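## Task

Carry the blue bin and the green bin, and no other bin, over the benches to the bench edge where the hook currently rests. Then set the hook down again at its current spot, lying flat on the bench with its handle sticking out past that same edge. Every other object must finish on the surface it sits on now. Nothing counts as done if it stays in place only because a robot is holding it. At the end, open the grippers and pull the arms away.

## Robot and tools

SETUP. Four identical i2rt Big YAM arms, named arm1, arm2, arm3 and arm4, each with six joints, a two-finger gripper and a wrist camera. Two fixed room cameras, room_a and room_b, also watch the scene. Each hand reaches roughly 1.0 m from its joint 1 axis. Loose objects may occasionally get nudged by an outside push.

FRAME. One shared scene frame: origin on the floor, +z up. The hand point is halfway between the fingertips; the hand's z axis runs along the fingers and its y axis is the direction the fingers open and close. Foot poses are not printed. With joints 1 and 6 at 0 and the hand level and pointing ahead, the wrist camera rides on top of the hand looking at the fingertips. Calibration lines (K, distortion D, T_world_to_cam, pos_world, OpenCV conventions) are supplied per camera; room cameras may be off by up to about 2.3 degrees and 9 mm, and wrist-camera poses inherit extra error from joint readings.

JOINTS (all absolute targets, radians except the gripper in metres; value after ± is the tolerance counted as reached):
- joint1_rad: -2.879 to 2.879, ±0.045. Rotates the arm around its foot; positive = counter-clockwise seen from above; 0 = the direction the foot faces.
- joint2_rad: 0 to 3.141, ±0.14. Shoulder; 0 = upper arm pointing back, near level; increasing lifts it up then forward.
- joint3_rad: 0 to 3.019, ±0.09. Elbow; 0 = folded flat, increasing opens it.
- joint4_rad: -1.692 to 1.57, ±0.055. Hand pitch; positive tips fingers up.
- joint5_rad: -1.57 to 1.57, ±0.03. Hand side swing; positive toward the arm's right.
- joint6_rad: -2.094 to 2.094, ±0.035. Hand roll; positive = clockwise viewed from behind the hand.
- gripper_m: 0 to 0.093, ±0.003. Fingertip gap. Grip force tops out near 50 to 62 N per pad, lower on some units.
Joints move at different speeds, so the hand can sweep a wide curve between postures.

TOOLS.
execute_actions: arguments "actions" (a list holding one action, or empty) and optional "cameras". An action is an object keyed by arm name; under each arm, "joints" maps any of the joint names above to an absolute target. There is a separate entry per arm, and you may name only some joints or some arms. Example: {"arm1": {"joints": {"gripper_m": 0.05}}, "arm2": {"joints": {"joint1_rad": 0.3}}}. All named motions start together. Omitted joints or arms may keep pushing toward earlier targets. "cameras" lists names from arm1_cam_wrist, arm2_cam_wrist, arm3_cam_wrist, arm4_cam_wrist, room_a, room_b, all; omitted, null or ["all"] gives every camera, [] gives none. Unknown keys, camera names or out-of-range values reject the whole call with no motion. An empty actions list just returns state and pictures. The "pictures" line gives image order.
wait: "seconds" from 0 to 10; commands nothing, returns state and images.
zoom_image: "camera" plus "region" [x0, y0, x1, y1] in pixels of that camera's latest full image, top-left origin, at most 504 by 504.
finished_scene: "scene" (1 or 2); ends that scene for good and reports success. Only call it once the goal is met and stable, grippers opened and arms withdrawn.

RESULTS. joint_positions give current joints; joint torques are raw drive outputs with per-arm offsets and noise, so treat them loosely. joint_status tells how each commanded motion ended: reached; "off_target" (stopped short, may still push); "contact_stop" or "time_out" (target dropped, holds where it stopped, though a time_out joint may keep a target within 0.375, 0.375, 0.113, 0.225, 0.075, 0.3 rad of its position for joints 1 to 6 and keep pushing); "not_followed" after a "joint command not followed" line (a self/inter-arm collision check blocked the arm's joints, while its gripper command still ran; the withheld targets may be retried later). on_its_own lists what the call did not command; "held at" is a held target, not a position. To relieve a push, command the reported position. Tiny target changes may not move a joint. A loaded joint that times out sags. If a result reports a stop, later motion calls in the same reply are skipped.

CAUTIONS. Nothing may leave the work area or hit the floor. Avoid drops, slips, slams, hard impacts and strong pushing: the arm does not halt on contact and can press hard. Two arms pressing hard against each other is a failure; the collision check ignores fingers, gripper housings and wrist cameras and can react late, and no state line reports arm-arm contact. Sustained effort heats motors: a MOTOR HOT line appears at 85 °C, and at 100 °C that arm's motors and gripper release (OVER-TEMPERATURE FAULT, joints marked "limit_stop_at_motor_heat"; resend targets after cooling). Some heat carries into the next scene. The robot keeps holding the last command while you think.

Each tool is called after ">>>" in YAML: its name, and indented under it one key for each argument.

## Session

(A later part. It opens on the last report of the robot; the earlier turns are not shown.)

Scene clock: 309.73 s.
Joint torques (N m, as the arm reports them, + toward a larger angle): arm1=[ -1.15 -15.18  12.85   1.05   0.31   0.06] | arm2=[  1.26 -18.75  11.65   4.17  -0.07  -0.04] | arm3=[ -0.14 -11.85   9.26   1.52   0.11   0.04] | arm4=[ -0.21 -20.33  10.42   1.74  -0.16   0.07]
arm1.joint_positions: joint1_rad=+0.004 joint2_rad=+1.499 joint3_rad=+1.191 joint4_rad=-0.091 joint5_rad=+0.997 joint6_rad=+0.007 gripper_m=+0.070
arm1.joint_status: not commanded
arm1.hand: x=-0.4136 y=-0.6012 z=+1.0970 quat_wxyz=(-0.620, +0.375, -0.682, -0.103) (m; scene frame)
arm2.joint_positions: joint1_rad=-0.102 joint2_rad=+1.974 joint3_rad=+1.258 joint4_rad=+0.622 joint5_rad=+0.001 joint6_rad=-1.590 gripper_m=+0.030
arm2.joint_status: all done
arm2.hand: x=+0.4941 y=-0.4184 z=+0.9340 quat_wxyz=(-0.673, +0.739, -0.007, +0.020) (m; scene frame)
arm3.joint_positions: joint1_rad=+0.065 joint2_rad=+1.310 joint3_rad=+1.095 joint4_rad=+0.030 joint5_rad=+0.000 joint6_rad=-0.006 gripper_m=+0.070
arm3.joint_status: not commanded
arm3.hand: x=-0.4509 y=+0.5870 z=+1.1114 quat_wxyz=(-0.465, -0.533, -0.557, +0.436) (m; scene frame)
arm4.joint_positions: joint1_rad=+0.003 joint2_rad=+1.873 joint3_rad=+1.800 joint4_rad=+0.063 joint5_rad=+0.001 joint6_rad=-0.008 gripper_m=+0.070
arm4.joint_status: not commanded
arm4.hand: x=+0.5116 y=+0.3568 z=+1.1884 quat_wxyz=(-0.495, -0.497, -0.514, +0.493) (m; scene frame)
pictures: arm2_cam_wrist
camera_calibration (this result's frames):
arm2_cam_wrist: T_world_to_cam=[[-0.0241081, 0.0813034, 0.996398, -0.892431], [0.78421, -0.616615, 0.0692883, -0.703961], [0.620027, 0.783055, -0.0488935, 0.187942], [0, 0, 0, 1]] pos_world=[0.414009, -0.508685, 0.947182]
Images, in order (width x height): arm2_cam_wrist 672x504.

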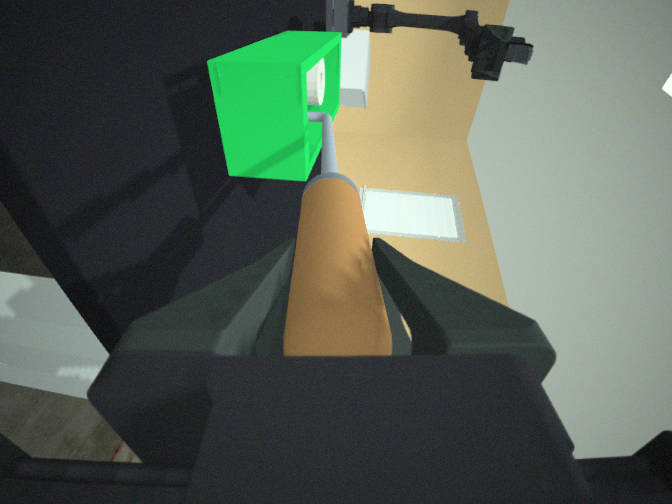

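>>> execute_actions:
  actions:
    - {"arm2":{"joints":{"joint2_rad":1.755,"joint3_rad":1.08}}}
  cameras: ["arm2_cam_wrist"]

>>> execute_actions:
  actions:
    - {"arm2":{"joints":{"joint2_rad":1.60,"joint3_rad":0.895}}}
  cameras: ["arm2_cam_wrist","arm4_cam_wrist","arm1_cam_wrist"]

Scene clock: 314.17 s.
Joint torques (N m, as the arm reports them, + toward a larger angle): arm1=[ -0.93 -15.09  12.73   0.85   0.3    0.08] | arm2=[  1.05 -15.68  11.43   4.12  -0.06  -0.06] | arm3=[  0.03 -11.8    9.35   1.48   0.1    0.05] | arm4=[  0.37 -19.98  10.59   1.74  -0.13   0.04]
arm1.joint_positions: joint1_rad=+0.004 joint2_rad=+1.499 joint3_rad=+1.191 joint4_rad=-0.091 joint5_rad=+0.997 joint6_rad=+0.007 gripper_m=+0.070
arm1.joint_status: not commanded
arm1.hand: x=-0.4136 y=-0.6012 z=+1.0970 quat_wxyz=(-0.620, +0.375, -0.682, -0.103) (m; scene frame)
arm2.joint_positions: joint1_rad=-0.102 joint2_rad=+1.799 joint3_rad=+1.050 joint4_rad=+0.622 joint5_rad=+0.001 joint6_rad=-1.590 gripper_m=+0.030
arm2.joint_status: all done
arm2.hand: x=+0.4914 y=-0.4870 z=+0.9483 quat_wxyz=(-0.660, +0.751, -0.008, +0.019) (m; scene frame)
arm3.joint_positions: joint1_rad=+0.065 joint2_rad=+1.310 joint3_rad=+1.095 joint4_rad=+0.030 joint5_rad=+0.000 joint6_rad=-0.006 gripper_m=+0.070
arm3.joint_status: not commanded
arm3.hand: x=-0.4509 y=+0.5870 z=+1.1114 quat_wxyz=(-0.465, -0.533, -0.557, +0.436) (m; scene frame)
arm4.joint_positions: joint1_rad=+0.003 joint2_rad=+1.873 joint3_rad=+1.800 joint4_rad=+0.063 joint5_rad=+0.001 joint6_rad=-0.008 gripper_m=+0.070
arm4.joint_status: not commanded
arm4.hand: x=+0.5116 y=+0.3568 z=+1.1884 quat_wxyz=(-0.495, -0.497, -0.514, +0.493) (m; scene frame)
pictures: arm2_cam_wrist
camera_calibration (this result's frames):
arm2_cam_wrist: T_world_to_cam=[[-0.0228419, 0.114297, 0.993184, -0.882723], [0.784313, -0.613992, 0.0886975, -0.76236], [0.619945, 0.780993, -0.0756203, 0.26836], [0, 0, 0, 1]] pos_world=[0.411397, -0.576777, 0.964619]
Images, in order (width x height): arm2_cam_wrist 672x504.

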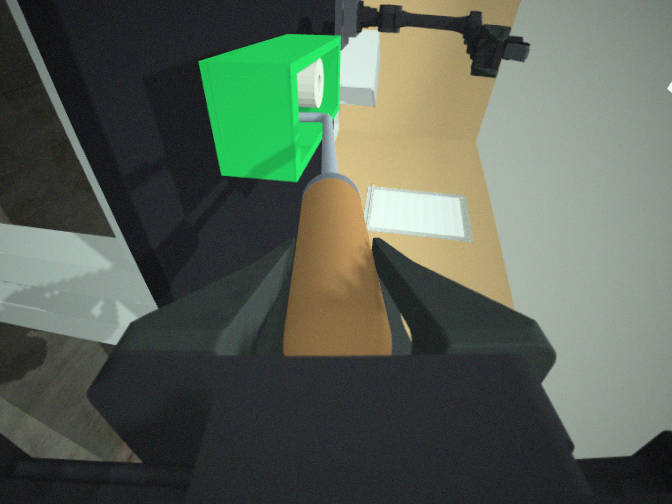

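Scene clock: 315.10 s.
Joint torques (N m, as the arm reports them, + toward a larger angle): arm1=[ -0.22 -15.    12.74   0.72   0.21   0.14] | arm2=[  0.7  -13.07  11.52   4.12  -0.06  -0.06] | arm3=[ -0.05 -11.5    9.22   1.44   0.09   0.04] | arm4=[  0.27 -19.97  10.36   1.57  -0.11   0.03]
arm1.joint_positions: joint1_rad=+0.004 joint2_rad=+1.499 joint3_rad=+1.191 joint4_rad=-0.091 joint5_rad=+0.997 joint6_rad=+0.007 gripper_m=+0.070
arm1.joint_status: not commanded
arm1.hand: x=-0.4136 y=-0.6012 z=+1.0970 quat_wxyz=(-0.620, +0.375, -0.682, -0.103) (m; scene frame)
arm2.joint_positions: joint1_rad=-0.102 joint2_rad=+1.641 joint3_rad=+0.862 joint4_rad=+0.622 joint5_rad=+0.001 joint6_rad=-1.590 gripper_m=+0.030
arm2.joint_status: all done
arm2.hand: x=+0.4889 y=-0.5534 z=+0.9522 quat_wxyz=(-0.649, +0.760, -0.008, +0.019) (m; scene frame)
arm3.joint_positions: joint1_rad=+0.065 joint2_rad=+1.310 joint3_rad=+1.095 joint4_rad=+0.030 joint5_rad=+0.000 joint6_rad=-0.006 gripper_m=+0.070
arm3.joint_status: not commanded
arm3.hand: x=-0.4509 y=+0.5870 z=+1.1114 quat_wxyz=(-0.465, -0.533, -0.557, +0.436) (m; scene frame)
arm4.joint_positions: joint1_rad=+0.003 joint2_rad=+1.873 joint3_rad=+1.800 joint4_rad=+0.063 joint5_rad=+0.001 joint6_rad=-0.008 gripper_m=+0.070
arm4.joint_status: not commanded
arm4.hand: x=+0.5116 y=+0.3568 z=+1.1884 quat_wxyz=(-0.495, -0.497, -0.514, +0.493) (m; scene frame)
pictures: arm1_cam_wrist, arm2_cam_wrist, arm4_cam_wrist
camera_calibration (this result's frames):
arm1_cam_wrist: T_world_to_cam=[[0.637396, -0.701331, 0.319157, -0.510637], [-0.407941, -0.658535, -0.632389, 0.138534], [0.65369, 0.272885, -0.705849, 1.3394], [0, 0, 0, 1]] pos_world=[-0.493564, -0.6324, 1.196]
arm2_cam_wrist: T_world_to_cam=[[-0.0216963, 0.144151, 0.989318, -0.859379], [0.784428, -0.611053, 0.106238, -0.816635], [0.61984, 0.778354, -0.0998182, 0.343764], [0, 0, 0, 1]] pos_world=[0.408867, -0.642697, 0.97127]
arm4_cam_wrist: T_world_to_cam=[[-0.99991, -0.00807763, 0.0107458, 0.5026], [-0.0134432, 0.600118, -0.799799, 0.744568], [0.0000117207, -0.799871, -0.600172, 1.12224], [0, 0, 0, 1]] pos_world=[0.512551, 0.454882, 1.26364]
Images, in order (width x height): arm1_cam_wrist 672x504, arm2_cam_wrist 672x504, arm4_cam_wrist 672x504.

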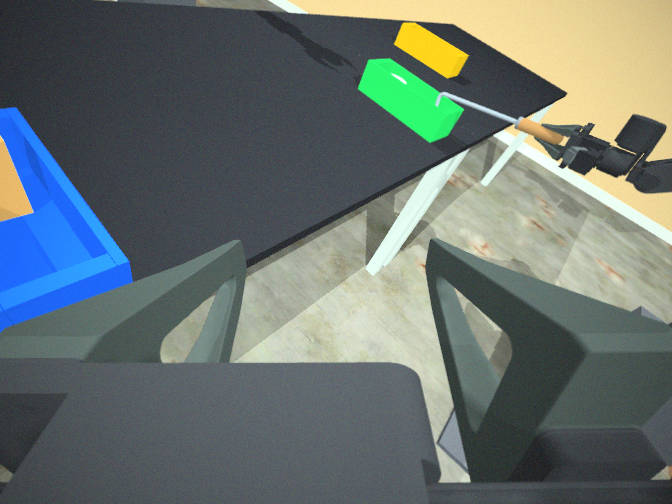

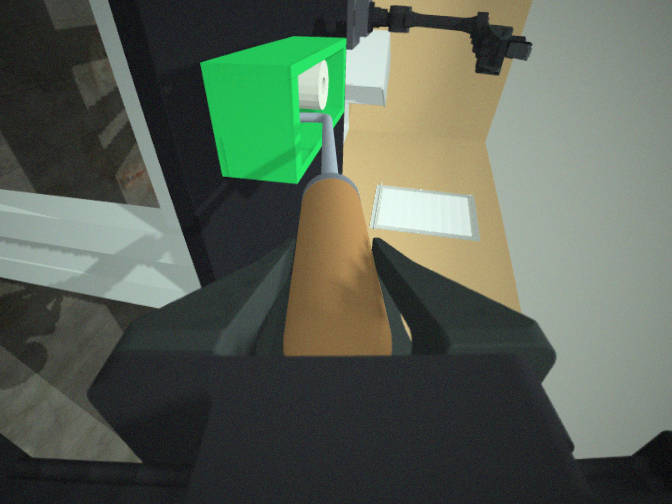

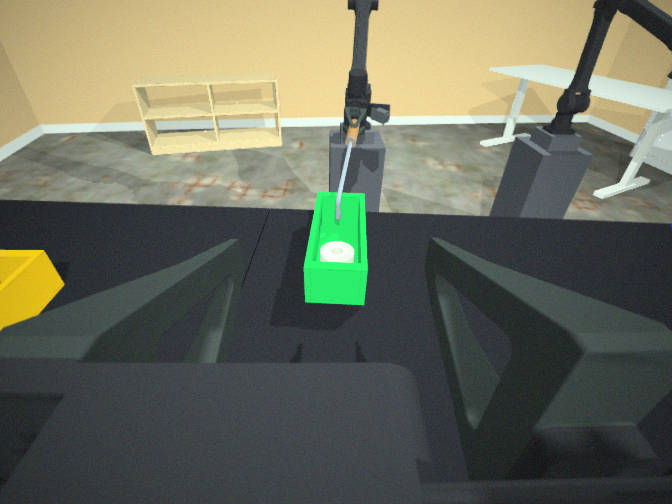

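>>> execute_actions:
  actions:
    - {"arm2":{"joints":{"joint2_rad":1.455,"joint3_rad":0.73}}}
  cameras: ["arm2_cam_wrist","arm1_cam_wrist"]

>>> zoom_image:
  camera: "arm1_cam_wrist"
  region: [360, 60, 520, 180]

Scene clock: 320.73 s.
Joint torques (N m, as the arm reports them, + toward a larger angle): arm1=[ -1.31 -15.48  12.73   0.77   0.25   0.09] | arm2=[  1.23 -10.48  11.48   4.17  -0.09  -0.05] | arm3=[ -0.4  -11.64   9.26   1.45   0.1    0.06] | arm4=[  0.12 -19.81  10.2    1.84  -0.09   0.05]
arm1.joint_positions: joint1_rad=+0.004 joint2_rad=+1.499 joint3_rad=+1.191 joint4_rad=-0.091 joint5_rad=+0.997 joint6_rad=+0.007 gripper_m=+0.070
arm1.joint_status: not commanded
arm1.hand: x=-0.4136 y=-0.6012 z=+1.0970 quat_wxyz=(-0.620, +0.375, -0.682, -0.103) (m; scene frame)
arm2.joint_positions: joint1_rad=-0.102 joint2_rad=+1.491 joint3_rad=+0.695 joint4_rad=+0.622 joint5_rad=+0.001 joint6_rad=-1.590 gripper_m=+0.030
arm2.joint_status: all done
arm2.hand: x=+0.4865 y=-0.6154 z=+0.9537 quat_wxyz=(-0.643, +0.766, -0.008, +0.019) (m; scene frame)
arm3.joint_positions: joint1_rad=+0.065 joint2_rad=+1.310 joint3_rad=+1.095 joint4_rad=+0.030 joint5_rad=+0.000 joint6_rad=-0.006 gripper_m=+0.070
arm3.joint_status: not commanded
arm3.hand: x=-0.4509 y=+0.5870 z=+1.1114 quat_wxyz=(-0.465, -0.533, -0.557, +0.436) (m; scene frame)
arm4.joint_positions: joint1_rad=+0.003 joint2_rad=+1.873 joint3_rad=+1.800 joint4_rad=+0.063 joint5_rad=+0.001 joint6_rad=-0.008 gripper_m=+0.070
arm4.joint_status: not commanded
arm4.hand: x=+0.5116 y=+0.3568 z=+1.1884 quat_wxyz=(-0.495, -0.497, -0.514, +0.493) (m; scene frame)
pictures: arm1_cam_wrist, arm2_cam_wrist
camera_calibration (this result's frames):
arm1_cam_wrist: T_world_to_cam=[[0.637396, -0.701331, 0.319157, -0.510637], [-0.407941, -0.658535, -0.632389, 0.138534], [0.65369, 0.272885, -0.705849, 1.3394], [0, 0, 0, 1]] pos_world=[-0.493564, -0.6324, 1.196]
arm2_cam_wrist: T_world_to_cam=[[-0.0210748, 0.160347, 0.986836, -0.839997], [0.784499, -0.609232, 0.115745, -0.860783], [0.619771, 0.776611, -0.112952, 0.405117], [0, 0, 0, 1]] pos_world=[0.406501, -0.704345, 0.97433]
Images, in order (width x height): arm1_cam_wrist 672x504, arm2_cam_wrist 672x504.

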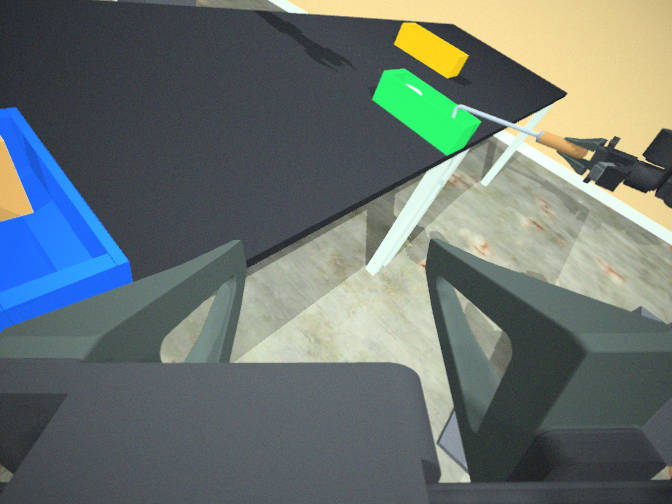

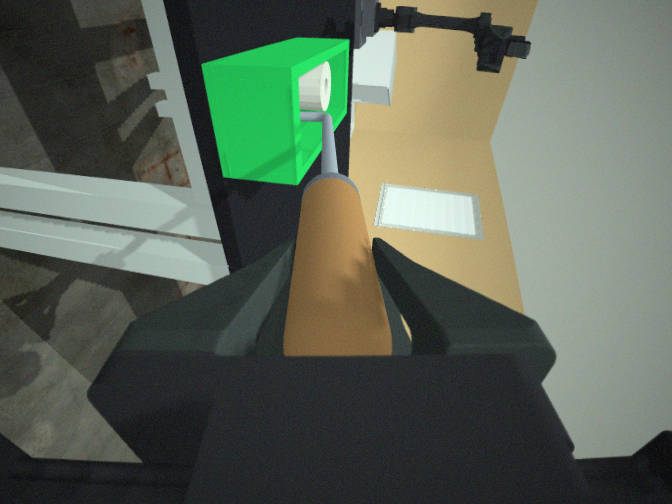

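Region (360, 60, 520, 180) of arm1_cam_wrist's 672x504 image, scaled by 3.150, with more detail than that image has; it fills the top 378 rows of this view, and the rest is white.

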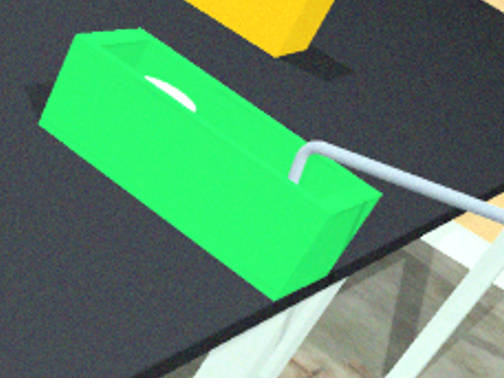

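>>> execute_actions:
  actions:
    - {"arm2":{"joints":{"joint3_rad":1.1}},"arm4":{"joints":{"joint2_rad":1.5,"joint3_rad":1.35}}}
  cameras: []

>>> execute_actions:
  actions:
    - {"arm2":{"joints":{"joint1_rad":0.623,"joint2_rad":2.3,"joint3_rad":2.04,"joint5_rad":0.69}}}
  cameras: ["arm1_cam_wrist"]

Scene clock: 327.10 s.
Joint torques (N m, as the arm reports them, + toward a larger angle): arm1=[ -0.8  -15.04  12.79   0.73   0.29   0.07] | arm2=[  0.94 -11.19  15.39   4.07  -0.02  -0.05] | arm3=[ -0.03 -11.64   9.34   1.44   0.09   0.04] | arm4=[  0.29 -11.85  10.04   1.66  -0.13   0.08]
arm1.joint_positions: joint1_rad=+0.004 joint2_rad=+1.499 joint3_rad=+1.191 joint4_rad=-0.091 joint5_rad=+0.997 joint6_rad=+0.007 gripper_m=+0.070
arm1.joint_status: not commanded
arm1.hand: x=-0.4136 y=-0.6012 z=+1.0970 quat_wxyz=(-0.620, +0.375, -0.682, -0.103) (m; scene frame)
arm2.joint_positions: joint1_rad=-0.102 joint2_rad=+1.482 joint3_rad=+1.040 joint4_rad=+0.622 joint5_rad=+0.001 joint6_rad=-1.590 gripper_m=+0.030
arm2.joint_status: all done
arm2.hand: x=+0.4894 y=-0.5411 z=+1.1498 quat_wxyz=(-0.767, +0.641, -0.007, +0.023) (m; scene frame)
arm3.joint_positions: joint1_rad=+0.065 joint2_rad=+1.310 joint3_rad=+1.095 joint4_rad=+0.030 joint5_rad=+0.000 joint6_rad=-0.006 gripper_m=+0.070
arm3.joint_status: not commanded
arm3.hand: x=-0.4509 y=+0.5870 z=+1.1114 quat_wxyz=(-0.465, -0.533, -0.557, +0.436) (m; scene frame)
arm4.joint_positions: joint1_rad=+0.003 joint2_rad=+1.468 joint3_rad=+1.354 joint4_rad=+0.063 joint5_rad=+0.001 joint6_rad=-0.008 gripper_m=+0.070
arm4.joint_status: all done
arm4.hand: x=+0.5088 y=+0.5072 z=+1.2075 quat_wxyz=(-0.485, -0.507, -0.524, +0.483) (m; scene frame)
pictures: none
No camera images: the call's "cameras" was empty. Leave "cameras" out to get every camera's image.

Scene clock: 330.07 s.
Joint torques (N m, as the arm reports them, + toward a larger angle): arm1=[ -1.25 -15.05  12.67   0.6    0.26   0.1 ] | arm2=[  0.44 -25.75  18.13   4.02  -0.24  -0.05] | arm3=[ -0.2  -11.6    9.26   1.51   0.1    0.03] | arm4=[ -0.37 -12.38   9.86   1.79  -0.1    0.11]
arm1.joint_positions: joint1_rad=+0.004 joint2_rad=+1.499 joint3_rad=+1.191 joint4_rad=-0.091 joint5_rad=+0.997 joint6_rad=+0.007 gripper_m=+0.070
arm1.joint_status: not commanded
arm1.hand: x=-0.4136 y=-0.6012 z=+1.0970 quat_wxyz=(-0.620, +0.375, -0.682, -0.103) (m; scene frame)
arm2.joint_positions: joint1_rad=+0.625 joint2_rad=+2.368 joint3_rad=+1.946 joint4_rad=+0.622 joint5_rad=+0.694 joint6_rad=-1.590 gripper_m=+0.030
arm2.joint_status: joint3_rad time_out (moved +0.906 of +1.000); the others done
arm2.on_its_own: joint3_rad reads +1.946 and still pushes toward +2.040 since a time_out
arm2.hand: x=-0.0168 y=-0.4260 z=+0.9864 quat_wxyz=(-0.758, +0.650, -0.041, -0.036) (m; scene frame)
arm3.joint_positions: joint1_rad=+0.065 joint2_rad=+1.310 joint3_rad=+1.095 joint4_rad=+0.030 joint5_rad=+0.000 joint6_rad=-0.006 gripper_m=+0.070
arm3.joint_status: not commanded
arm3.hand: x=-0.4509 y=+0.5870 z=+1.1114 quat_wxyz=(-0.465, -0.533, -0.557, +0.436) (m; scene frame)
arm4.joint_positions: joint1_rad=+0.003 joint2_rad=+1.468 joint3_rad=+1.354 joint4_rad=+0.063 joint5_rad=+0.001 joint6_rad=-0.008 gripper_m=+0.070
arm4.joint_status: not commanded
arm4.hand: x=+0.5088 y=+0.5072 z=+1.2075 quat_wxyz=(-0.485, -0.507, -0.524, +0.483) (m; scene frame)
pictures: arm1_cam_wrist
camera_calibration (this result's frames):
arm1_cam_wrist: T_world_to_cam=[[0.637396, -0.701331, 0.319157, -0.510637], [-0.407941, -0.658535, -0.632389, 0.138534], [0.65369, 0.272885, -0.705849, 1.3394], [0, 0, 0, 1]] pos_world=[-0.493564, -0.6324, 1.196]
Images, in order (width x height): arm1_cam_wrist 672x504.

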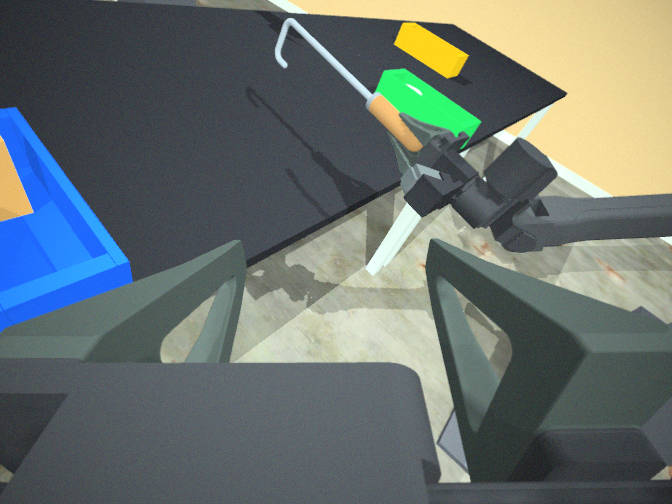

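>>> execute_actions:
  actions:
    - {"arm2":{"joints":{"joint2_rad":2.445,"joint6_rad":-1.0}}}
  cameras: []

Scene clock: 334.40 s.
Joint torques (N m, as the arm reports them, + toward a larger angle): arm1=[ -1.17 -14.89  12.62   0.98   0.28   0.11] | arm2=[  0.15 -26.22  15.91   3.95  -0.07   0.08] | arm3=[ -0.1  -11.3    9.32   1.41   0.12   0.05] | arm4=[ -0.8  -12.34   9.93   1.79  -0.12   0.07]
arm1.joint_positions: joint1_rad=+0.004 joint2_rad=+1.499 joint3_rad=+1.191 joint4_rad=-0.091 joint5_rad=+0.997 joint6_rad=+0.007 gripper_m=+0.070
arm1.joint_status: not commanded
arm1.hand: x=-0.4136 y=-0.6012 z=+1.0970 quat_wxyz=(-0.620, +0.375, -0.682, -0.103) (m; scene frame)
arm2.joint_positions: joint1_rad=+0.624 joint2_rad=+2.516 joint3_rad=+1.967 joint4_rad=+0.622 joint5_rad=+0.692 joint6_rad=-1.008 gripper_m=+0.030
arm2.joint_status: all done
arm2.hand: x=-0.0226 y=-0.4184 z=+0.8687 quat_wxyz=(-0.694, +0.655, -0.208, -0.216) (m; scene frame)
arm3.joint_positions: joint1_rad=+0.065 joint2_rad=+1.310 joint3_rad=+1.095 joint4_rad=+0.030 joint5_rad=+0.000 joint6_rad=-0.006 gripper_m=+0.070
arm3.joint_status: not commanded
arm3.hand: x=-0.4509 y=+0.5870 z=+1.1114 quat_wxyz=(-0.465, -0.533, -0.557, +0.436) (m; scene frame)
arm4.joint_positions: joint1_rad=+0.003 joint2_rad=+1.468 joint3_rad=+1.354 joint4_rad=+0.063 joint5_rad=+0.001 joint6_rad=-0.008 gripper_m=+0.070
arm4.joint_status: not commanded
arm4.hand: x=+0.5088 y=+0.5072 z=+1.2075 quat_wxyz=(-0.485, -0.507, -0.524, +0.483) (m; scene frame)
pictures: none
No camera images: the call's "cameras" was empty. Leave "cameras" out to get every camera's image.

>>> execute_actions:
  actions:
    - {"arm2":{"joints":{"joint2_rad":2.53,"joint6_rad":0.01}}}
  cameras: ["arm1_cam_wrist","arm2_cam_wrist"]

Scene clock: 338.67 s.
Joint torques (N m, as the arm reports them, + toward a larger angle): arm1=[ -0.55 -15.08  12.54   0.91   0.3    0.08] | arm2=[  0.41 -22.83  15.52   3.65  -0.17   0.13] | arm3=[ -0.04 -11.7    9.28   1.5    0.11   0.02] | arm4=[ -0.22 -11.77   9.75   1.88  -0.14   0.07]
arm1.joint_positions: joint1_rad=+0.004 joint2_rad=+1.499 joint3_rad=+1.191 joint4_rad=-0.091 joint5_rad=+0.997 joint6_rad=+0.007 gripper_m=+0.070
arm1.joint_status: not commanded
arm1.hand: x=-0.4136 y=-0.6012 z=+1.0970 quat_wxyz=(-0.620, +0.375, -0.682, -0.103) (m; scene frame)
arm2.joint_positions: joint1_rad=+0.624 joint2_rad=+2.560 joint3_rad=+1.969 joint4_rad=+0.629 joint5_rad=+0.695 joint6_rad=-0.005 gripper_m=+0.030
arm2.joint_status: all done
arm2.hand: x=-0.0207 y=-0.4191 z=+0.8325 quat_wxyz=(-0.504, +0.486, -0.499, -0.510) (m; scene frame)
arm3.joint_positions: joint1_rad=+0.065 joint2_rad=+1.310 joint3_rad=+1.095 joint4_rad=+0.030 joint5_rad=+0.000 joint6_rad=-0.006 gripper_m=+0.070
arm3.joint_status: not commanded
arm3.hand: x=-0.4509 y=+0.5870 z=+1.1114 quat_wxyz=(-0.465, -0.533, -0.557, +0.436) (m; scene frame)
arm4.joint_positions: joint1_rad=+0.003 joint2_rad=+1.468 joint3_rad=+1.354 joint4_rad=+0.063 joint5_rad=+0.001 joint6_rad=-0.008 gripper_m=+0.070
arm4.joint_status: not commanded
arm4.hand: x=+0.5088 y=+0.5072 z=+1.2075 quat_wxyz=(-0.485, -0.507, -0.524, +0.483) (m; scene frame)
pictures: arm1_cam_wrist, arm2_cam_wrist
camera_calibration (this result's frames):
arm1_cam_wrist: T_world_to_cam=[[0.637396, -0.701331, 0.319157, -0.510637], [-0.407941, -0.658535, -0.632389, 0.138534], [0.65369, 0.272885, -0.705849, 1.3394], [0, 0, 0, 1]] pos_world=[-0.493564, -0.6324, 1.196]
arm2_cam_wrist: T_world_to_cam=[[0.999702, -0.0210051, -0.0124096, 0.0144823], [-0.0221103, -0.565039, -0.824768, 0.45551], [0.0103124, 0.824797, -0.565336, 0.937498], [0, 0, 0, 1]] pos_world=[-0.0140743, -0.515559, 0.905871]
Images, in order (width x height): arm1_cam_wrist 672x504, arm2_cam_wrist 672x504.

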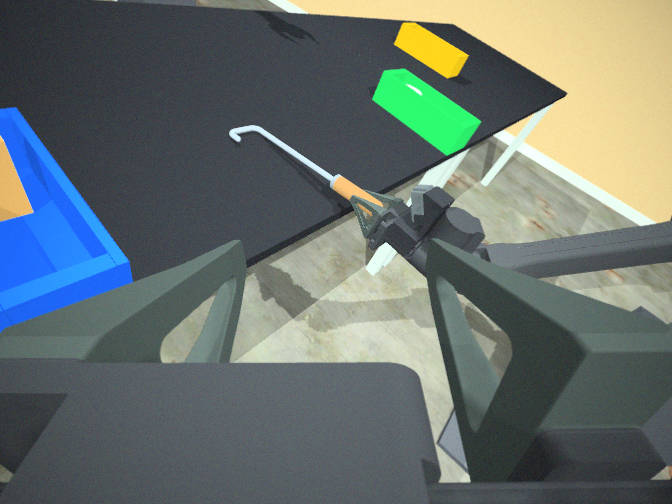

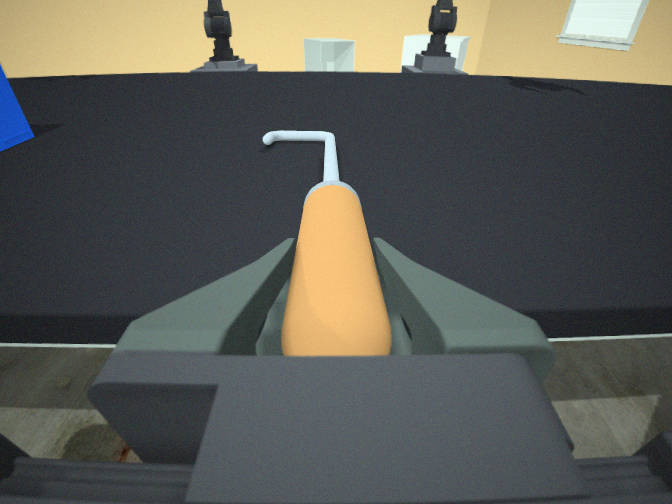

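>>> execute_actions:
  actions:
    - {"arm2":{"joints":{"joint2_rad":2.59,"joint3_rad":2.0}},"arm1":{"joints":{"joint1_rad":-0.3,"joint2_rad":1.9,"joint3_rad":1.65,"joint4_rad":0.3,"joint5_rad":0.2,"gripper_m":0.09}}}
  cameras: ["arm2_cam_wrist"]

Scene clock: 343.73 s.
Joint torques (N m, as the arm reports them, + toward a larger angle): arm1=[ -0.8  -23.27  16.77   2.08  -0.14   0.06] | arm2=[  0.51 -21.11  12.14   3.24  -0.01   0.01] | arm3=[ -0.3  -11.4    9.23   1.46   0.11   0.03] | arm4=[  0.42 -12.6   10.07   1.75  -0.17   0.05]
arm1.joint_positions: joint1_rad=-0.297 joint2_rad=+1.906 joint3_rad=+1.600 joint4_rad=+0.285 joint5_rad=+0.202 joint6_rad=+0.007 gripper_m=+0.090
arm1.joint_status: all done
arm1.hand: x=-0.3091 y=-0.3961 z=+1.1101 quat_wxyz=(-0.577, +0.404, -0.590, -0.395) (m; scene frame)
arm2.joint_positions: joint1_rad=+0.624 joint2_rad=+2.595 joint3_rad=+1.969 joint4_rad=+0.638 joint5_rad=+0.691 joint6_rad=+0.005 gripper_m=+0.030
arm2.joint_status: all done
arm2.hand: x=-0.0199 y=-0.4210 z=+0.8029 quat_wxyz=(-0.500, +0.494, -0.502, -0.504) (m; scene frame)
arm3.joint_positions: joint1_rad=+0.065 joint2_rad=+1.310 joint3_rad=+1.095 joint4_rad=+0.030 joint5_rad=+0.000 joint6_rad=-0.006 gripper_m=+0.070
arm3.joint_status: not commanded
arm3.hand: x=-0.4509 y=+0.5870 z=+1.1114 quat_wxyz=(-0.465, -0.533, -0.557, +0.436) (m; scene frame)
arm4.joint_positions: joint1_rad=+0.003 joint2_rad=+1.468 joint3_rad=+1.354 joint4_rad=+0.063 joint5_rad=+0.001 joint6_rad=-0.008 gripper_m=+0.070
arm4.joint_status: not commanded
arm4.hand: x=+0.5088 y=+0.5072 z=+1.2075 quat_wxyz=(-0.485, -0.507, -0.524, +0.483) (m; scene frame)
pictures: arm2_cam_wrist
camera_calibration (this result's frames):
arm2_cam_wrist: T_world_to_cam=[[0.999849, -0.0167957, -0.0045385, 0.00866969], [-0.0134663, -0.581924, -0.813131, 0.413815], [0.0110161, 0.813069, -0.582062, 0.930912], [0, 0, 0, 1]] pos_world=[-0.0133508, -0.515942, 0.878374]
Images, in order (width x height): arm2_cam_wrist 672x504.

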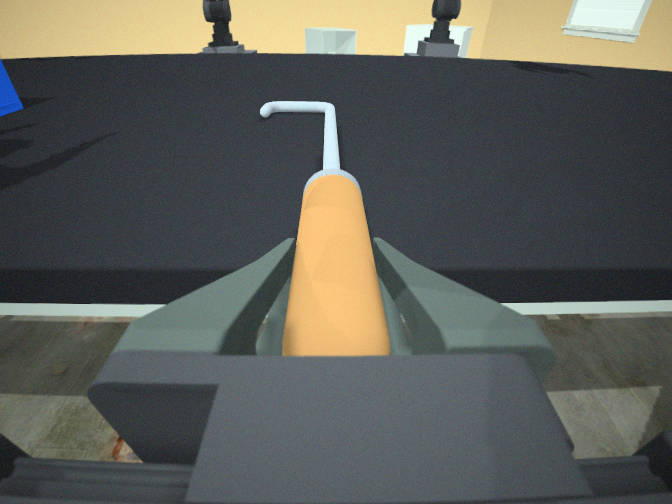

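Same pose as before. Release, lift.

>>> execute_actions:
  actions:
    - {"arm2":{"joints":{"gripper_m":0.09}},"arm1":{"joints":{"joint5_rad":-0.3,"joint2_rad":2.05,"joint3_rad":1.85}}}
  cameras: []

>>> execute_actions:
  actions:
    - {"arm2":{"joints":{"joint2_rad":2.4}},"arm1":{"joints":{"joint1_rad":-0.4,"joint5_rad":-0.672,"joint2_rad":2.25,"joint3_rad":2.05,"joint4_rad":0.45}}}
  cameras: []

>>> execute_actions:
  actions:
    - {"arm2":{"joints":{"joint1_rad":0.0,"joint2_rad":1.5,"joint3_rad":1.2}},"arm1":{"joints":{"joint1_rad":-0.797,"joint2_rad":2.42,"joint4_rad":0.5}}}
  cameras: ["arm1_cam_wrist"]

Scene clock: 351.97 s.
Joint torques (N m, as the arm reports them, + toward a larger angle): arm1=[ -0.98 -22.83  17.48   1.75  -0.13   0.04] | arm2=[  0.51 -21.61  11.98   3.26   0.     0.  ] | arm3=[ -0.24 -11.59   9.31   1.45   0.11   0.04] | arm4=[  0.67 -12.29   9.93   1.67  -0.11   0.08]
arm1.joint_positions: joint1_rad=-0.297 joint2_rad=+2.044 joint3_rad=+1.796 joint4_rad=+0.287 joint5_rad=-0.297 joint6_rad=+0.007 gripper_m=+0.090
arm1.joint_status: all done
arm1.hand: x=-0.3850 y=-0.3363 z=+1.1162 quat_wxyz=(-0.476, +0.524, -0.457, -0.539) (m; scene frame)
arm2.joint_positions: joint1_rad=+0.624 joint2_rad=+2.595 joint3_rad=+1.969 joint4_rad=+0.638 joint5_rad=+0.691 joint6_rad=+0.005 gripper_m=+0.090
arm2.joint_status: all done
arm2.hand: x=-0.0199 y=-0.4210 z=+0.8029 quat_wxyz=(-0.500, +0.494, -0.502, -0.504) (m; scene frame)
arm3.joint_positions: joint1_rad=+0.065 joint2_rad=+1.310 joint3_rad=+1.095 joint4_rad=+0.030 joint5_rad=+0.000 joint6_rad=-0.006 gripper_m=+0.070
arm3.joint_status: not commanded
arm3.hand: x=-0.4509 y=+0.5870 z=+1.1114 quat_wxyz=(-0.465, -0.533, -0.557, +0.436) (m; scene frame)
arm4.joint_positions: joint1_rad=+0.003 joint2_rad=+1.468 joint3_rad=+1.354 joint4_rad=+0.063 joint5_rad=+0.001 joint6_rad=-0.008 gripper_m=+0.070
arm4.joint_status: not commanded
arm4.hand: x=+0.5088 y=+0.5072 z=+1.2075 quat_wxyz=(-0.485, -0.507, -0.524, +0.483) (m; scene frame)
pictures: none
No camera images: the call's "cameras" was empty. Leave "cameras" out to get every camera's image.

Scene clock: 353.37 s.
Joint torques (N m, as the arm reports them, + toward a larger angle): arm1=[ -0.52 -27.66  16.56   2.01  -0.04   0.08] | arm2=[  0.53 -20.29  12.47   2.85  -0.1   -0.02] | arm3=[ -0.24 -11.62   9.35   1.38   0.11   0.04] | arm4=[ -0.16 -12.11   9.7    1.79  -0.12   0.06]
arm1.joint_positions: joint1_rad=-0.403 joint2_rad=+2.254 joint3_rad=+2.001 joint4_rad=+0.435 joint5_rad=-0.670 joint6_rad=+0.007 gripper_m=+0.090
arm1.joint_status: all done
arm1.hand: x=-0.3421 y=-0.3115 z=+1.0867 quat_wxyz=(-0.449, +0.567, -0.332, -0.606) (m; scene frame)
arm2.joint_positions: joint1_rad=+0.624 joint2_rad=+2.399 joint3_rad=+1.973 joint4_rad=+0.643 joint5_rad=+0.691 joint6_rad=+0.005 gripper_m=+0.090
arm2.joint_status: all done
arm2.hand: x=-0.0197 y=-0.4212 z=+0.9788 quat_wxyz=(-0.504, +0.419, -0.492, -0.574) (m; scene frame)
arm3.joint_positions: joint1_rad=+0.065 joint2_rad=+1.310 joint3_rad=+1.095 joint4_rad=+0.030 joint5_rad=+0.000 joint6_rad=-0.006 gripper_m=+0.070
arm3.joint_status: not commanded
arm3.hand: x=-0.4509 y=+0.5870 z=+1.1114 quat_wxyz=(-0.465, -0.533, -0.557, +0.436) (m; scene frame)
arm4.joint_positions: joint1_rad=+0.003 joint2_rad=+1.468 joint3_rad=+1.354 joint4_rad=+0.063 joint5_rad=+0.001 joint6_rad=-0.008 gripper_m=+0.070
arm4.joint_status: not commanded
arm4.hand: x=+0.5088 y=+0.5072 z=+1.2075 quat_wxyz=(-0.485, -0.507, -0.524, +0.483) (m; scene frame)
pictures: none
No camera images: the call's "cameras" was empty. Leave "cameras" out to get every camera's image.

Scene clock: 355.37 s.
Joint torques (N m, as the arm reports them, + toward a larger angle): arm1=[  0.48 -28.64  14.02   1.6    0.01   0.02] | arm2=[-0.07 -9.85 11.44  2.74 -0.21 -0.02] | arm3=[ -0.27 -11.97   9.31   1.49   0.12   0.02] | arm4=[  0.6  -12.53   9.96   1.82  -0.13   0.07]
arm1.joint_positions: joint1_rad=-0.798 joint2_rad=+2.424 joint3_rad=+2.025 joint4_rad=+0.492 joint5_rad=-0.672 joint6_rad=+0.007 gripper_m=+0.090
arm1.joint_status: all done
arm1.hand: x=+0.0020 y=-0.4157 z=+0.9642 quat_wxyz=(-0.530, +0.496, -0.468, -0.504) (m; scene frame)
arm2.joint_positions: joint1_rad=+0.008 joint2_rad=+1.501 joint3_rad=+1.192 joint4_rad=+0.646 joint5_rad=+0.692 joint6_rad=+0.005 gripper_m=+0.090
arm2.joint_status: all done
arm2.hand: x=+0.5292 y=-0.5556 z=+1.2210 quat_wxyz=(-0.665, +0.208, -0.574, -0.430) (m; scene frame)
arm3.joint_positions: joint1_rad=+0.065 joint2_rad=+1.310 joint3_rad=+1.095 joint4_rad=+0.030 joint5_rad=+0.000 joint6_rad=-0.006 gripper_m=+0.070
arm3.joint_status: not commanded
arm3.hand: x=-0.4509 y=+0.5870 z=+1.1114 quat_wxyz=(-0.465, -0.533, -0.557, +0.436) (m; scene frame)
arm4.joint_positions: joint1_rad=+0.003 joint2_rad=+1.468 joint3_rad=+1.354 joint4_rad=+0.063 joint5_rad=+0.001 joint6_rad=-0.008 gripper_m=+0.070
arm4.joint_status: not commanded
arm4.hand: x=+0.5088 y=+0.5072 z=+1.2075 quat_wxyz=(-0.485, -0.507, -0.524, +0.483) (m; scene frame)
pictures: arm1_cam_wrist
camera_calibration (this result's frames):
arm1_cam_wrist: T_world_to_cam=[[0.998859, -0.00212161, 0.047708, -0.0513946], [0.0396454, -0.520104, -0.853183, 0.615782], [0.0266232, 0.854101, -0.519426, 0.98658], [0, 0, 0, 1]] pos_world=[0.000657076, -0.522477, 1.04028]
Images, in order (width x height): arm1_cam_wrist 672x504.

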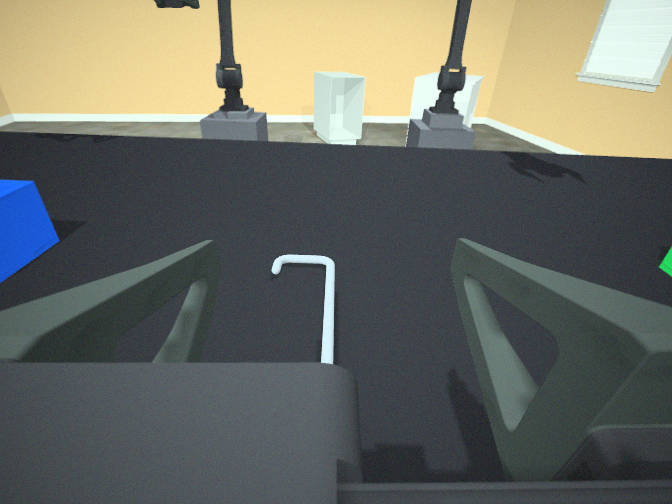

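>>> execute_actions:
  actions: []

Scene clock: 365.30 s.
Joint torques (N m, as the arm reports them, + toward a larger angle): arm1=[ -0.86 -27.86  13.93   1.41  -0.06   0.05] | arm2=[ -0.2  -10.02  11.35   2.7   -0.2   -0.01] | arm3=[ -0.21 -11.55   9.25   1.45   0.12   0.06] | arm4=[ -0.16 -12.61   9.88   1.73  -0.15   0.08]
arm1.joint_positions: joint1_rad=-0.798 joint2_rad=+2.424 joint3_rad=+2.025 joint4_rad=+0.492 joint5_rad=-0.672 joint6_rad=+0.007 gripper_m=+0.090
arm1.joint_status: all done
arm1.hand: x=+0.0020 y=-0.4157 z=+0.9642 quat_wxyz=(-0.530, +0.496, -0.468, -0.504) (m; scene frame)
arm2.joint_positions: joint1_rad=+0.008 joint2_rad=+1.501 joint3_rad=+1.192 joint4_rad=+0.646 joint5_rad=+0.692 joint6_rad=+0.005 gripper_m=+0.090
arm2.joint_status: all done
arm2.hand: x=+0.5292 y=-0.5556 z=+1.2210 quat_wxyz=(-0.665, +0.208, -0.574, -0.430) (m; scene frame)
arm3.joint_positions: joint1_rad=+0.065 joint2_rad=+1.310 joint3_rad=+1.095 joint4_rad=+0.030 joint5_rad=+0.000 joint6_rad=-0.006 gripper_m=+0.070
arm3.joint_status: not commanded
arm3.hand: x=-0.4509 y=+0.5870 z=+1.1114 quat_wxyz=(-0.465, -0.533, -0.557, +0.436) (m; scene frame)
arm4.joint_positions: joint1_rad=+0.003 joint2_rad=+1.468 joint3_rad=+1.354 joint4_rad=+0.063 joint5_rad=+0.001 joint6_rad=-0.008 gripper_m=+0.070
arm4.joint_status: not commanded
arm4.hand: x=+0.5088 y=+0.5072 z=+1.2075 quat_wxyz=(-0.485, -0.507, -0.524, +0.483) (m; scene frame)
pictures: arm1_cam_wrist, arm2_cam_wrist, arm3_cam_wrist, arm4_cam_wrist, room_a, room_b
camera_calibration (this result's frames):
arm1_cam_wrist: T_world_to_cam=[[0.998859, -0.00212161, 0.047708, -0.0513946], [0.0396454, -0.520104, -0.853183, 0.615782], [0.0266232, 0.854101, -0.519426, 0.98658], [0, 0, 0, 1]] pos_world=[0.000657076, -0.522477, 1.04028]
arm2_cam_wrist: T_world_to_cam=[[0.803509, -0.556343, -0.211793, -0.483488], [-0.367718, -0.184072, -0.911538, 1.21154], [0.468142, 0.810309, -0.352481, 0.75384], [0, 0, 0, 1]] pos_world=[0.481089, -0.656817, 1.26768]
arm3_cam_wrist: T_world_to_cam=[[-0.998256, -0.057392, -0.0138172, -0.403122], [-0.0320864, 0.723992, -0.689062, 0.332993], [0.0495502, -0.687417, -0.724571, 1.35856], [0, 0, 0, 1]] pos_world=[-0.459051, 0.669674, 1.20825]
arm4_cam_wrist: T_world_to_cam=[[-0.999903, -0.00823297, 0.0111962, 0.500359], [-0.0138802, 0.631661, -0.775121, 0.623951], [-0.00069066, -0.775201, -0.631714, 1.27992], [0, 0, 0, 1]] pos_world=[0.509856, 0.602189, 1.28658]
Images, in order (width x height): arm1_cam_wrist 672x504, arm2_cam_wrist 672x504, arm3_cam_wrist 672x504, arm4_cam_wrist 672x504, room_a 672x504, room_b 672x504.

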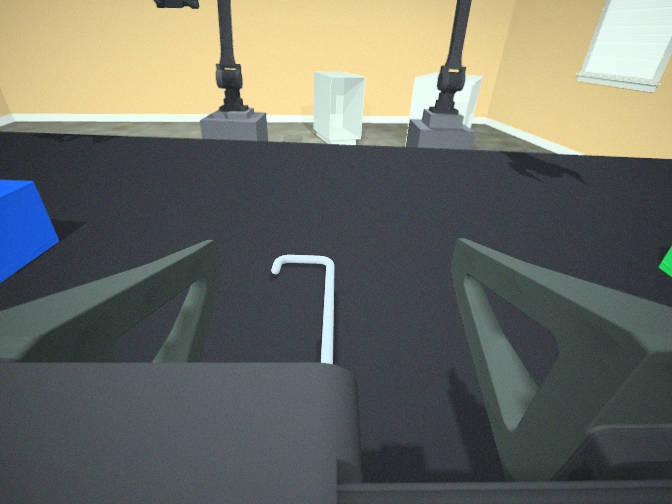

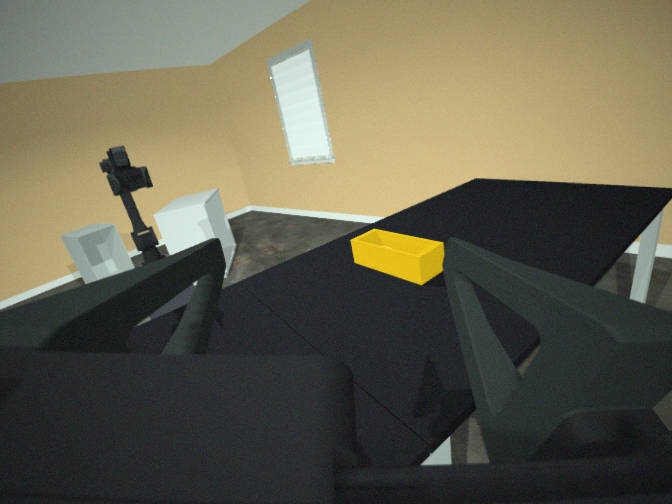

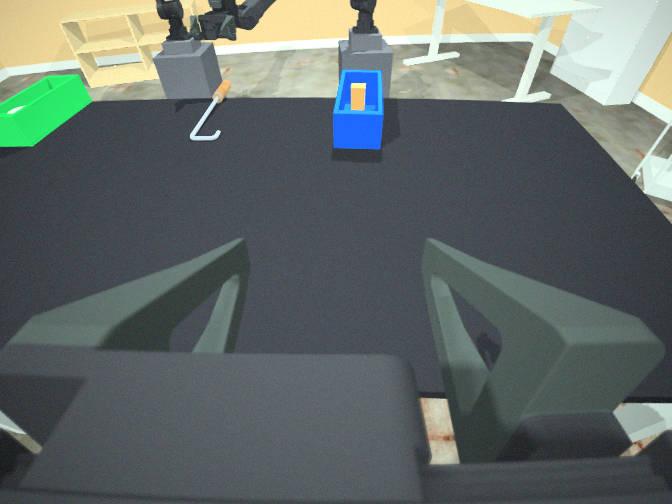

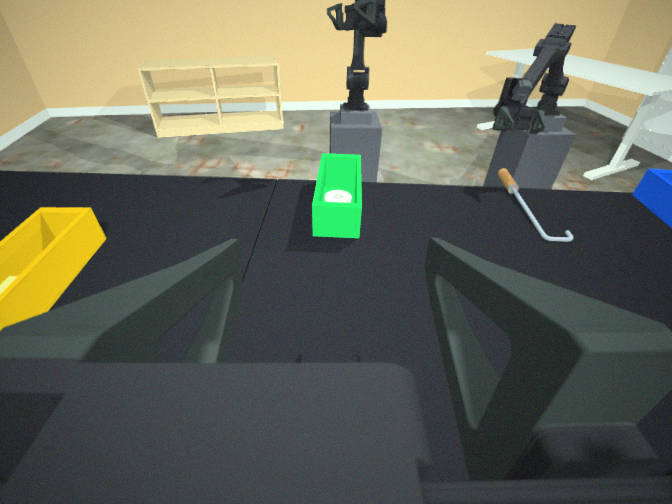

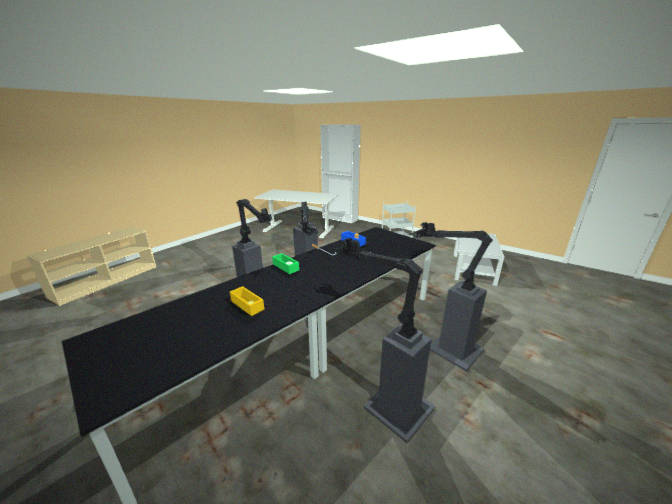

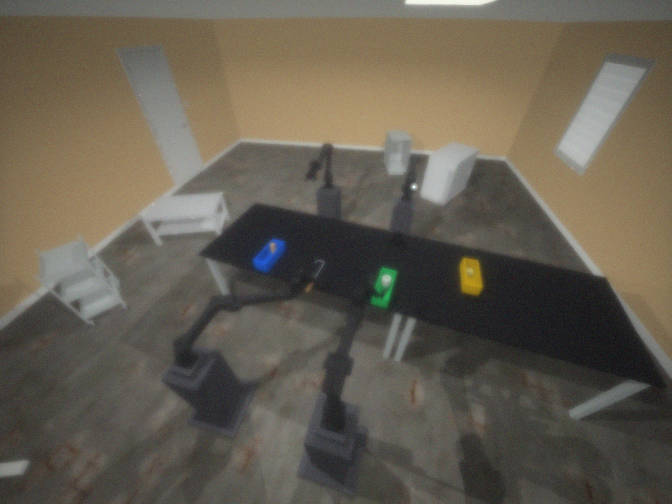

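>>> execute_actions:
  actions:
    - {"arm1":{"joints":{"joint2_rad":2.57,"joint4_rad":0.61}}}
  cameras: ["arm1_cam_wrist"]

Scene clock: 368.80 s.
Joint torques (N m, as the arm reports them, + toward a larger angle): arm1=[ -0.72 -29.07  13.14   1.63  -0.03   0.04] | arm2=[ -0.17 -10.01  11.37   2.62  -0.2   -0.03] | arm3=[ -0.15 -11.53   9.29   1.55   0.11   0.03] | arm4=[  0.51 -12.79  10.     1.74  -0.16   0.08]
arm1.joint_positions: joint1_rad=-0.798 joint2_rad=+2.577 joint3_rad=+2.025 joint4_rad=+0.596 joint5_rad=-0.672 joint6_rad=+0.007 gripper_m=+0.090
arm1.joint_status: all done
arm1.hand: x=+0.0025 y=-0.4159 z=+0.8491 quat_wxyz=(-0.513, +0.498, -0.486, -0.502) (m; scene frame)
arm2.joint_positions: joint1_rad=+0.008 joint2_rad=+1.501 joint3_rad=+1.192 joint4_rad=+0.646 joint5_rad=+0.692 joint6_rad=+0.005 gripper_m=+0.090
arm2.joint_status: not commanded
arm2.hand: x=+0.5292 y=-0.5556 z=+1.2210 quat_wxyz=(-0.665, +0.208, -0.574, -0.430) (m; scene frame)
arm3.joint_positions: joint1_rad=+0.065 joint2_rad=+1.310 joint3_rad=+1.095 joint4_rad=+0.030 joint5_rad=+0.000 joint6_rad=-0.006 gripper_m=+0.070
arm3.joint_status: not commanded
arm3.hand: x=-0.4509 y=+0.5870 z=+1.1114 quat_wxyz=(-0.465, -0.533, -0.557, +0.436) (m; scene frame)
arm4.joint_positions: joint1_rad=+0.003 joint2_rad=+1.468 joint3_rad=+1.354 joint4_rad=+0.063 joint5_rad=+0.001 joint6_rad=-0.008 gripper_m=+0.070
arm4.joint_status: not commanded
arm4.hand: x=+0.5088 y=+0.5072 z=+1.2075 quat_wxyz=(-0.485, -0.507, -0.524, +0.483) (m; scene frame)
pictures: arm1_cam_wrist
camera_calibration (this result's frames):
arm1_cam_wrist: T_world_to_cam=[[0.999859, -0.00105274, 0.0167519, -0.0196065], [0.0133736, -0.55314, -0.832981, 0.486609], [0.0101431, 0.833088, -0.553048, 0.946759], [0, 0, 0, 1]] pos_world=[0.00349302, -0.519591, 0.929267]
Images, in order (width x height): arm1_cam_wrist 672x504.

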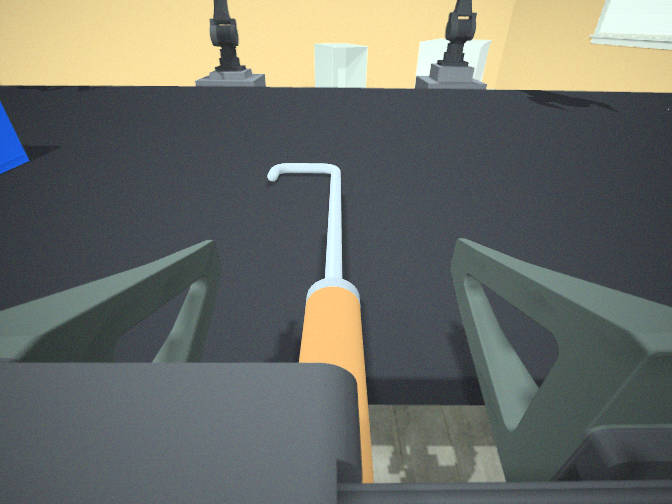

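>>> execute_actions:
  actions:
    - {"arm1":{"joints":{"joint2_rad":2.642,"joint4_rad":0.655}}}
  cameras: ["arm1_cam_wrist"]

Scene clock: 372.87 s.
Joint torques (N m, as the arm reports them, + toward a larger angle): arm1=[ -0.97 -27.73  12.66   1.69  -0.13   0.1 ] | arm2=[ -0.09 -10.22  11.35   2.62  -0.2   -0.03] | arm3=[ -0.25 -11.78   9.29   1.48   0.1    0.05] | arm4=[ -0.44 -11.72   9.91   1.68  -0.05   0.07]
arm1.joint_positions: joint1_rad=-0.798 joint2_rad=+2.636 joint3_rad=+2.025 joint4_rad=+0.641 joint5_rad=-0.672 joint6_rad=+0.007 gripper_m=+0.090
arm1.joint_status: all done
arm1.hand: x=-0.0001 y=-0.4194 z=+0.8063 quat_wxyz=(-0.508, +0.499, -0.491, -0.502) (m; scene frame)
arm2.joint_positions: joint1_rad=+0.008 joint2_rad=+1.501 joint3_rad=+1.192 joint4_rad=+0.646 joint5_rad=+0.692 joint6_rad=+0.005 gripper_m=+0.090
arm2.joint_status: not commanded
arm2.hand: x=+0.5292 y=-0.5556 z=+1.2210 quat_wxyz=(-0.665, +0.208, -0.574, -0.430) (m; scene frame)
arm3.joint_positions: joint1_rad=+0.065 joint2_rad=+1.310 joint3_rad=+1.095 joint4_rad=+0.030 joint5_rad=+0.000 joint6_rad=-0.006 gripper_m=+0.070
arm3.joint_status: not commanded
arm3.hand: x=-0.4509 y=+0.5870 z=+1.1114 quat_wxyz=(-0.465, -0.533, -0.557, +0.436) (m; scene frame)
arm4.joint_positions: joint1_rad=+0.003 joint2_rad=+1.468 joint3_rad=+1.354 joint4_rad=+0.063 joint5_rad=+0.001 joint6_rad=-0.008 gripper_m=+0.070
arm4.joint_status: not commanded
arm4.hand: x=+0.5088 y=+0.5072 z=+1.2075 quat_wxyz=(-0.485, -0.507, -0.524, +0.483) (m; scene frame)
pictures: arm1_cam_wrist
camera_calibration (this result's frames):
arm1_cam_wrist: T_world_to_cam=[[0.999966, -0.000971543, 0.00823564, -0.00941247], [0.00626552, -0.562075, -0.827063, 0.440544], [0.00543257, 0.827086, -0.56205, 0.930806], [0, 0, 0, 1]] pos_world=[0.00159525, -0.522247, 0.887594]
Images, in order (width x height): arm1_cam_wrist 672x504.

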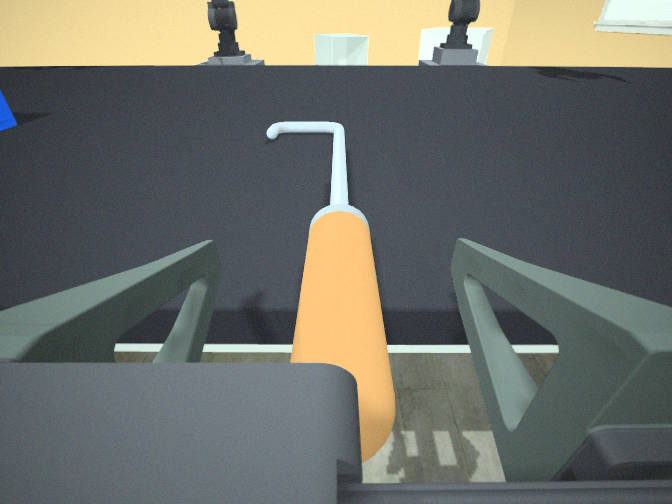

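>>> execute_actions:
  actions:
    - {"arm1":{"joints":{"joint2_rad":2.662,"joint4_rad":0.64}}}
  cameras: ["arm1_cam_wrist"]

Scene clock: 376.83 s.
Joint torques (N m, as the arm reports them, + toward a larger angle): arm1=[ -0.18 -25.74  13.04   1.47  -0.06   0.04] | arm2=[ 0.02 -9.88 11.29  2.61 -0.2  -0.02] | arm3=[ -0.2  -11.82   9.28   1.45   0.11   0.04] | arm4=[  0.49 -12.38   9.95   1.81  -0.12   0.1 ]
arm1.joint_positions: joint1_rad=-0.798 joint2_rad=+2.639 joint3_rad=+2.025 joint4_rad=+0.641 joint5_rad=-0.672 joint6_rad=+0.007 gripper_m=+0.090
arm1.joint_status: all done
arm1.hand: x=-0.0003 y=-0.4197 z=+0.8029 quat_wxyz=(-0.507, +0.499, -0.492, -0.502) (m; scene frame)
arm2.joint_positions: joint1_rad=+0.008 joint2_rad=+1.501 joint3_rad=+1.192 joint4_rad=+0.646 joint5_rad=+0.692 joint6_rad=+0.005 gripper_m=+0.090
arm2.joint_status: not commanded
arm2.hand: x=+0.5292 y=-0.5556 z=+1.2210 quat_wxyz=(-0.665, +0.208, -0.574, -0.430) (m; scene frame)
arm3.joint_positions: joint1_rad=+0.065 joint2_rad=+1.310 joint3_rad=+1.095 joint4_rad=+0.030 joint5_rad=+0.000 joint6_rad=-0.006 gripper_m=+0.070
arm3.joint_status: not commanded
arm3.hand: x=-0.4509 y=+0.5870 z=+1.1114 quat_wxyz=(-0.465, -0.533, -0.557, +0.436) (m; scene frame)
arm4.joint_positions: joint1_rad=+0.003 joint2_rad=+1.468 joint3_rad=+1.354 joint4_rad=+0.063 joint5_rad=+0.001 joint6_rad=-0.008 gripper_m=+0.070
arm4.joint_status: not commanded
arm4.hand: x=+0.5088 y=+0.5072 z=+1.2075 quat_wxyz=(-0.485, -0.507, -0.524, +0.483) (m; scene frame)
pictures: arm1_cam_wrist
camera_calibration (this result's frames):
arm1_cam_wrist: T_world_to_cam=[[0.999982, -0.000965258, 0.00586976, -0.00727532], [0.00429999, -0.564546, -0.825391, 0.435213], [0.00411046, 0.825401, -0.564531, 0.930429], [0, 0, 0, 1]] pos_world=[0.00157929, -0.522286, 0.88452]
Images, in order (width x height): arm1_cam_wrist 672x504.

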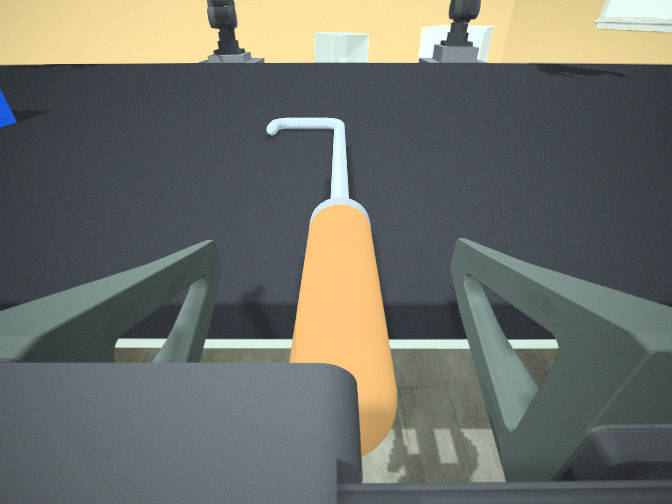

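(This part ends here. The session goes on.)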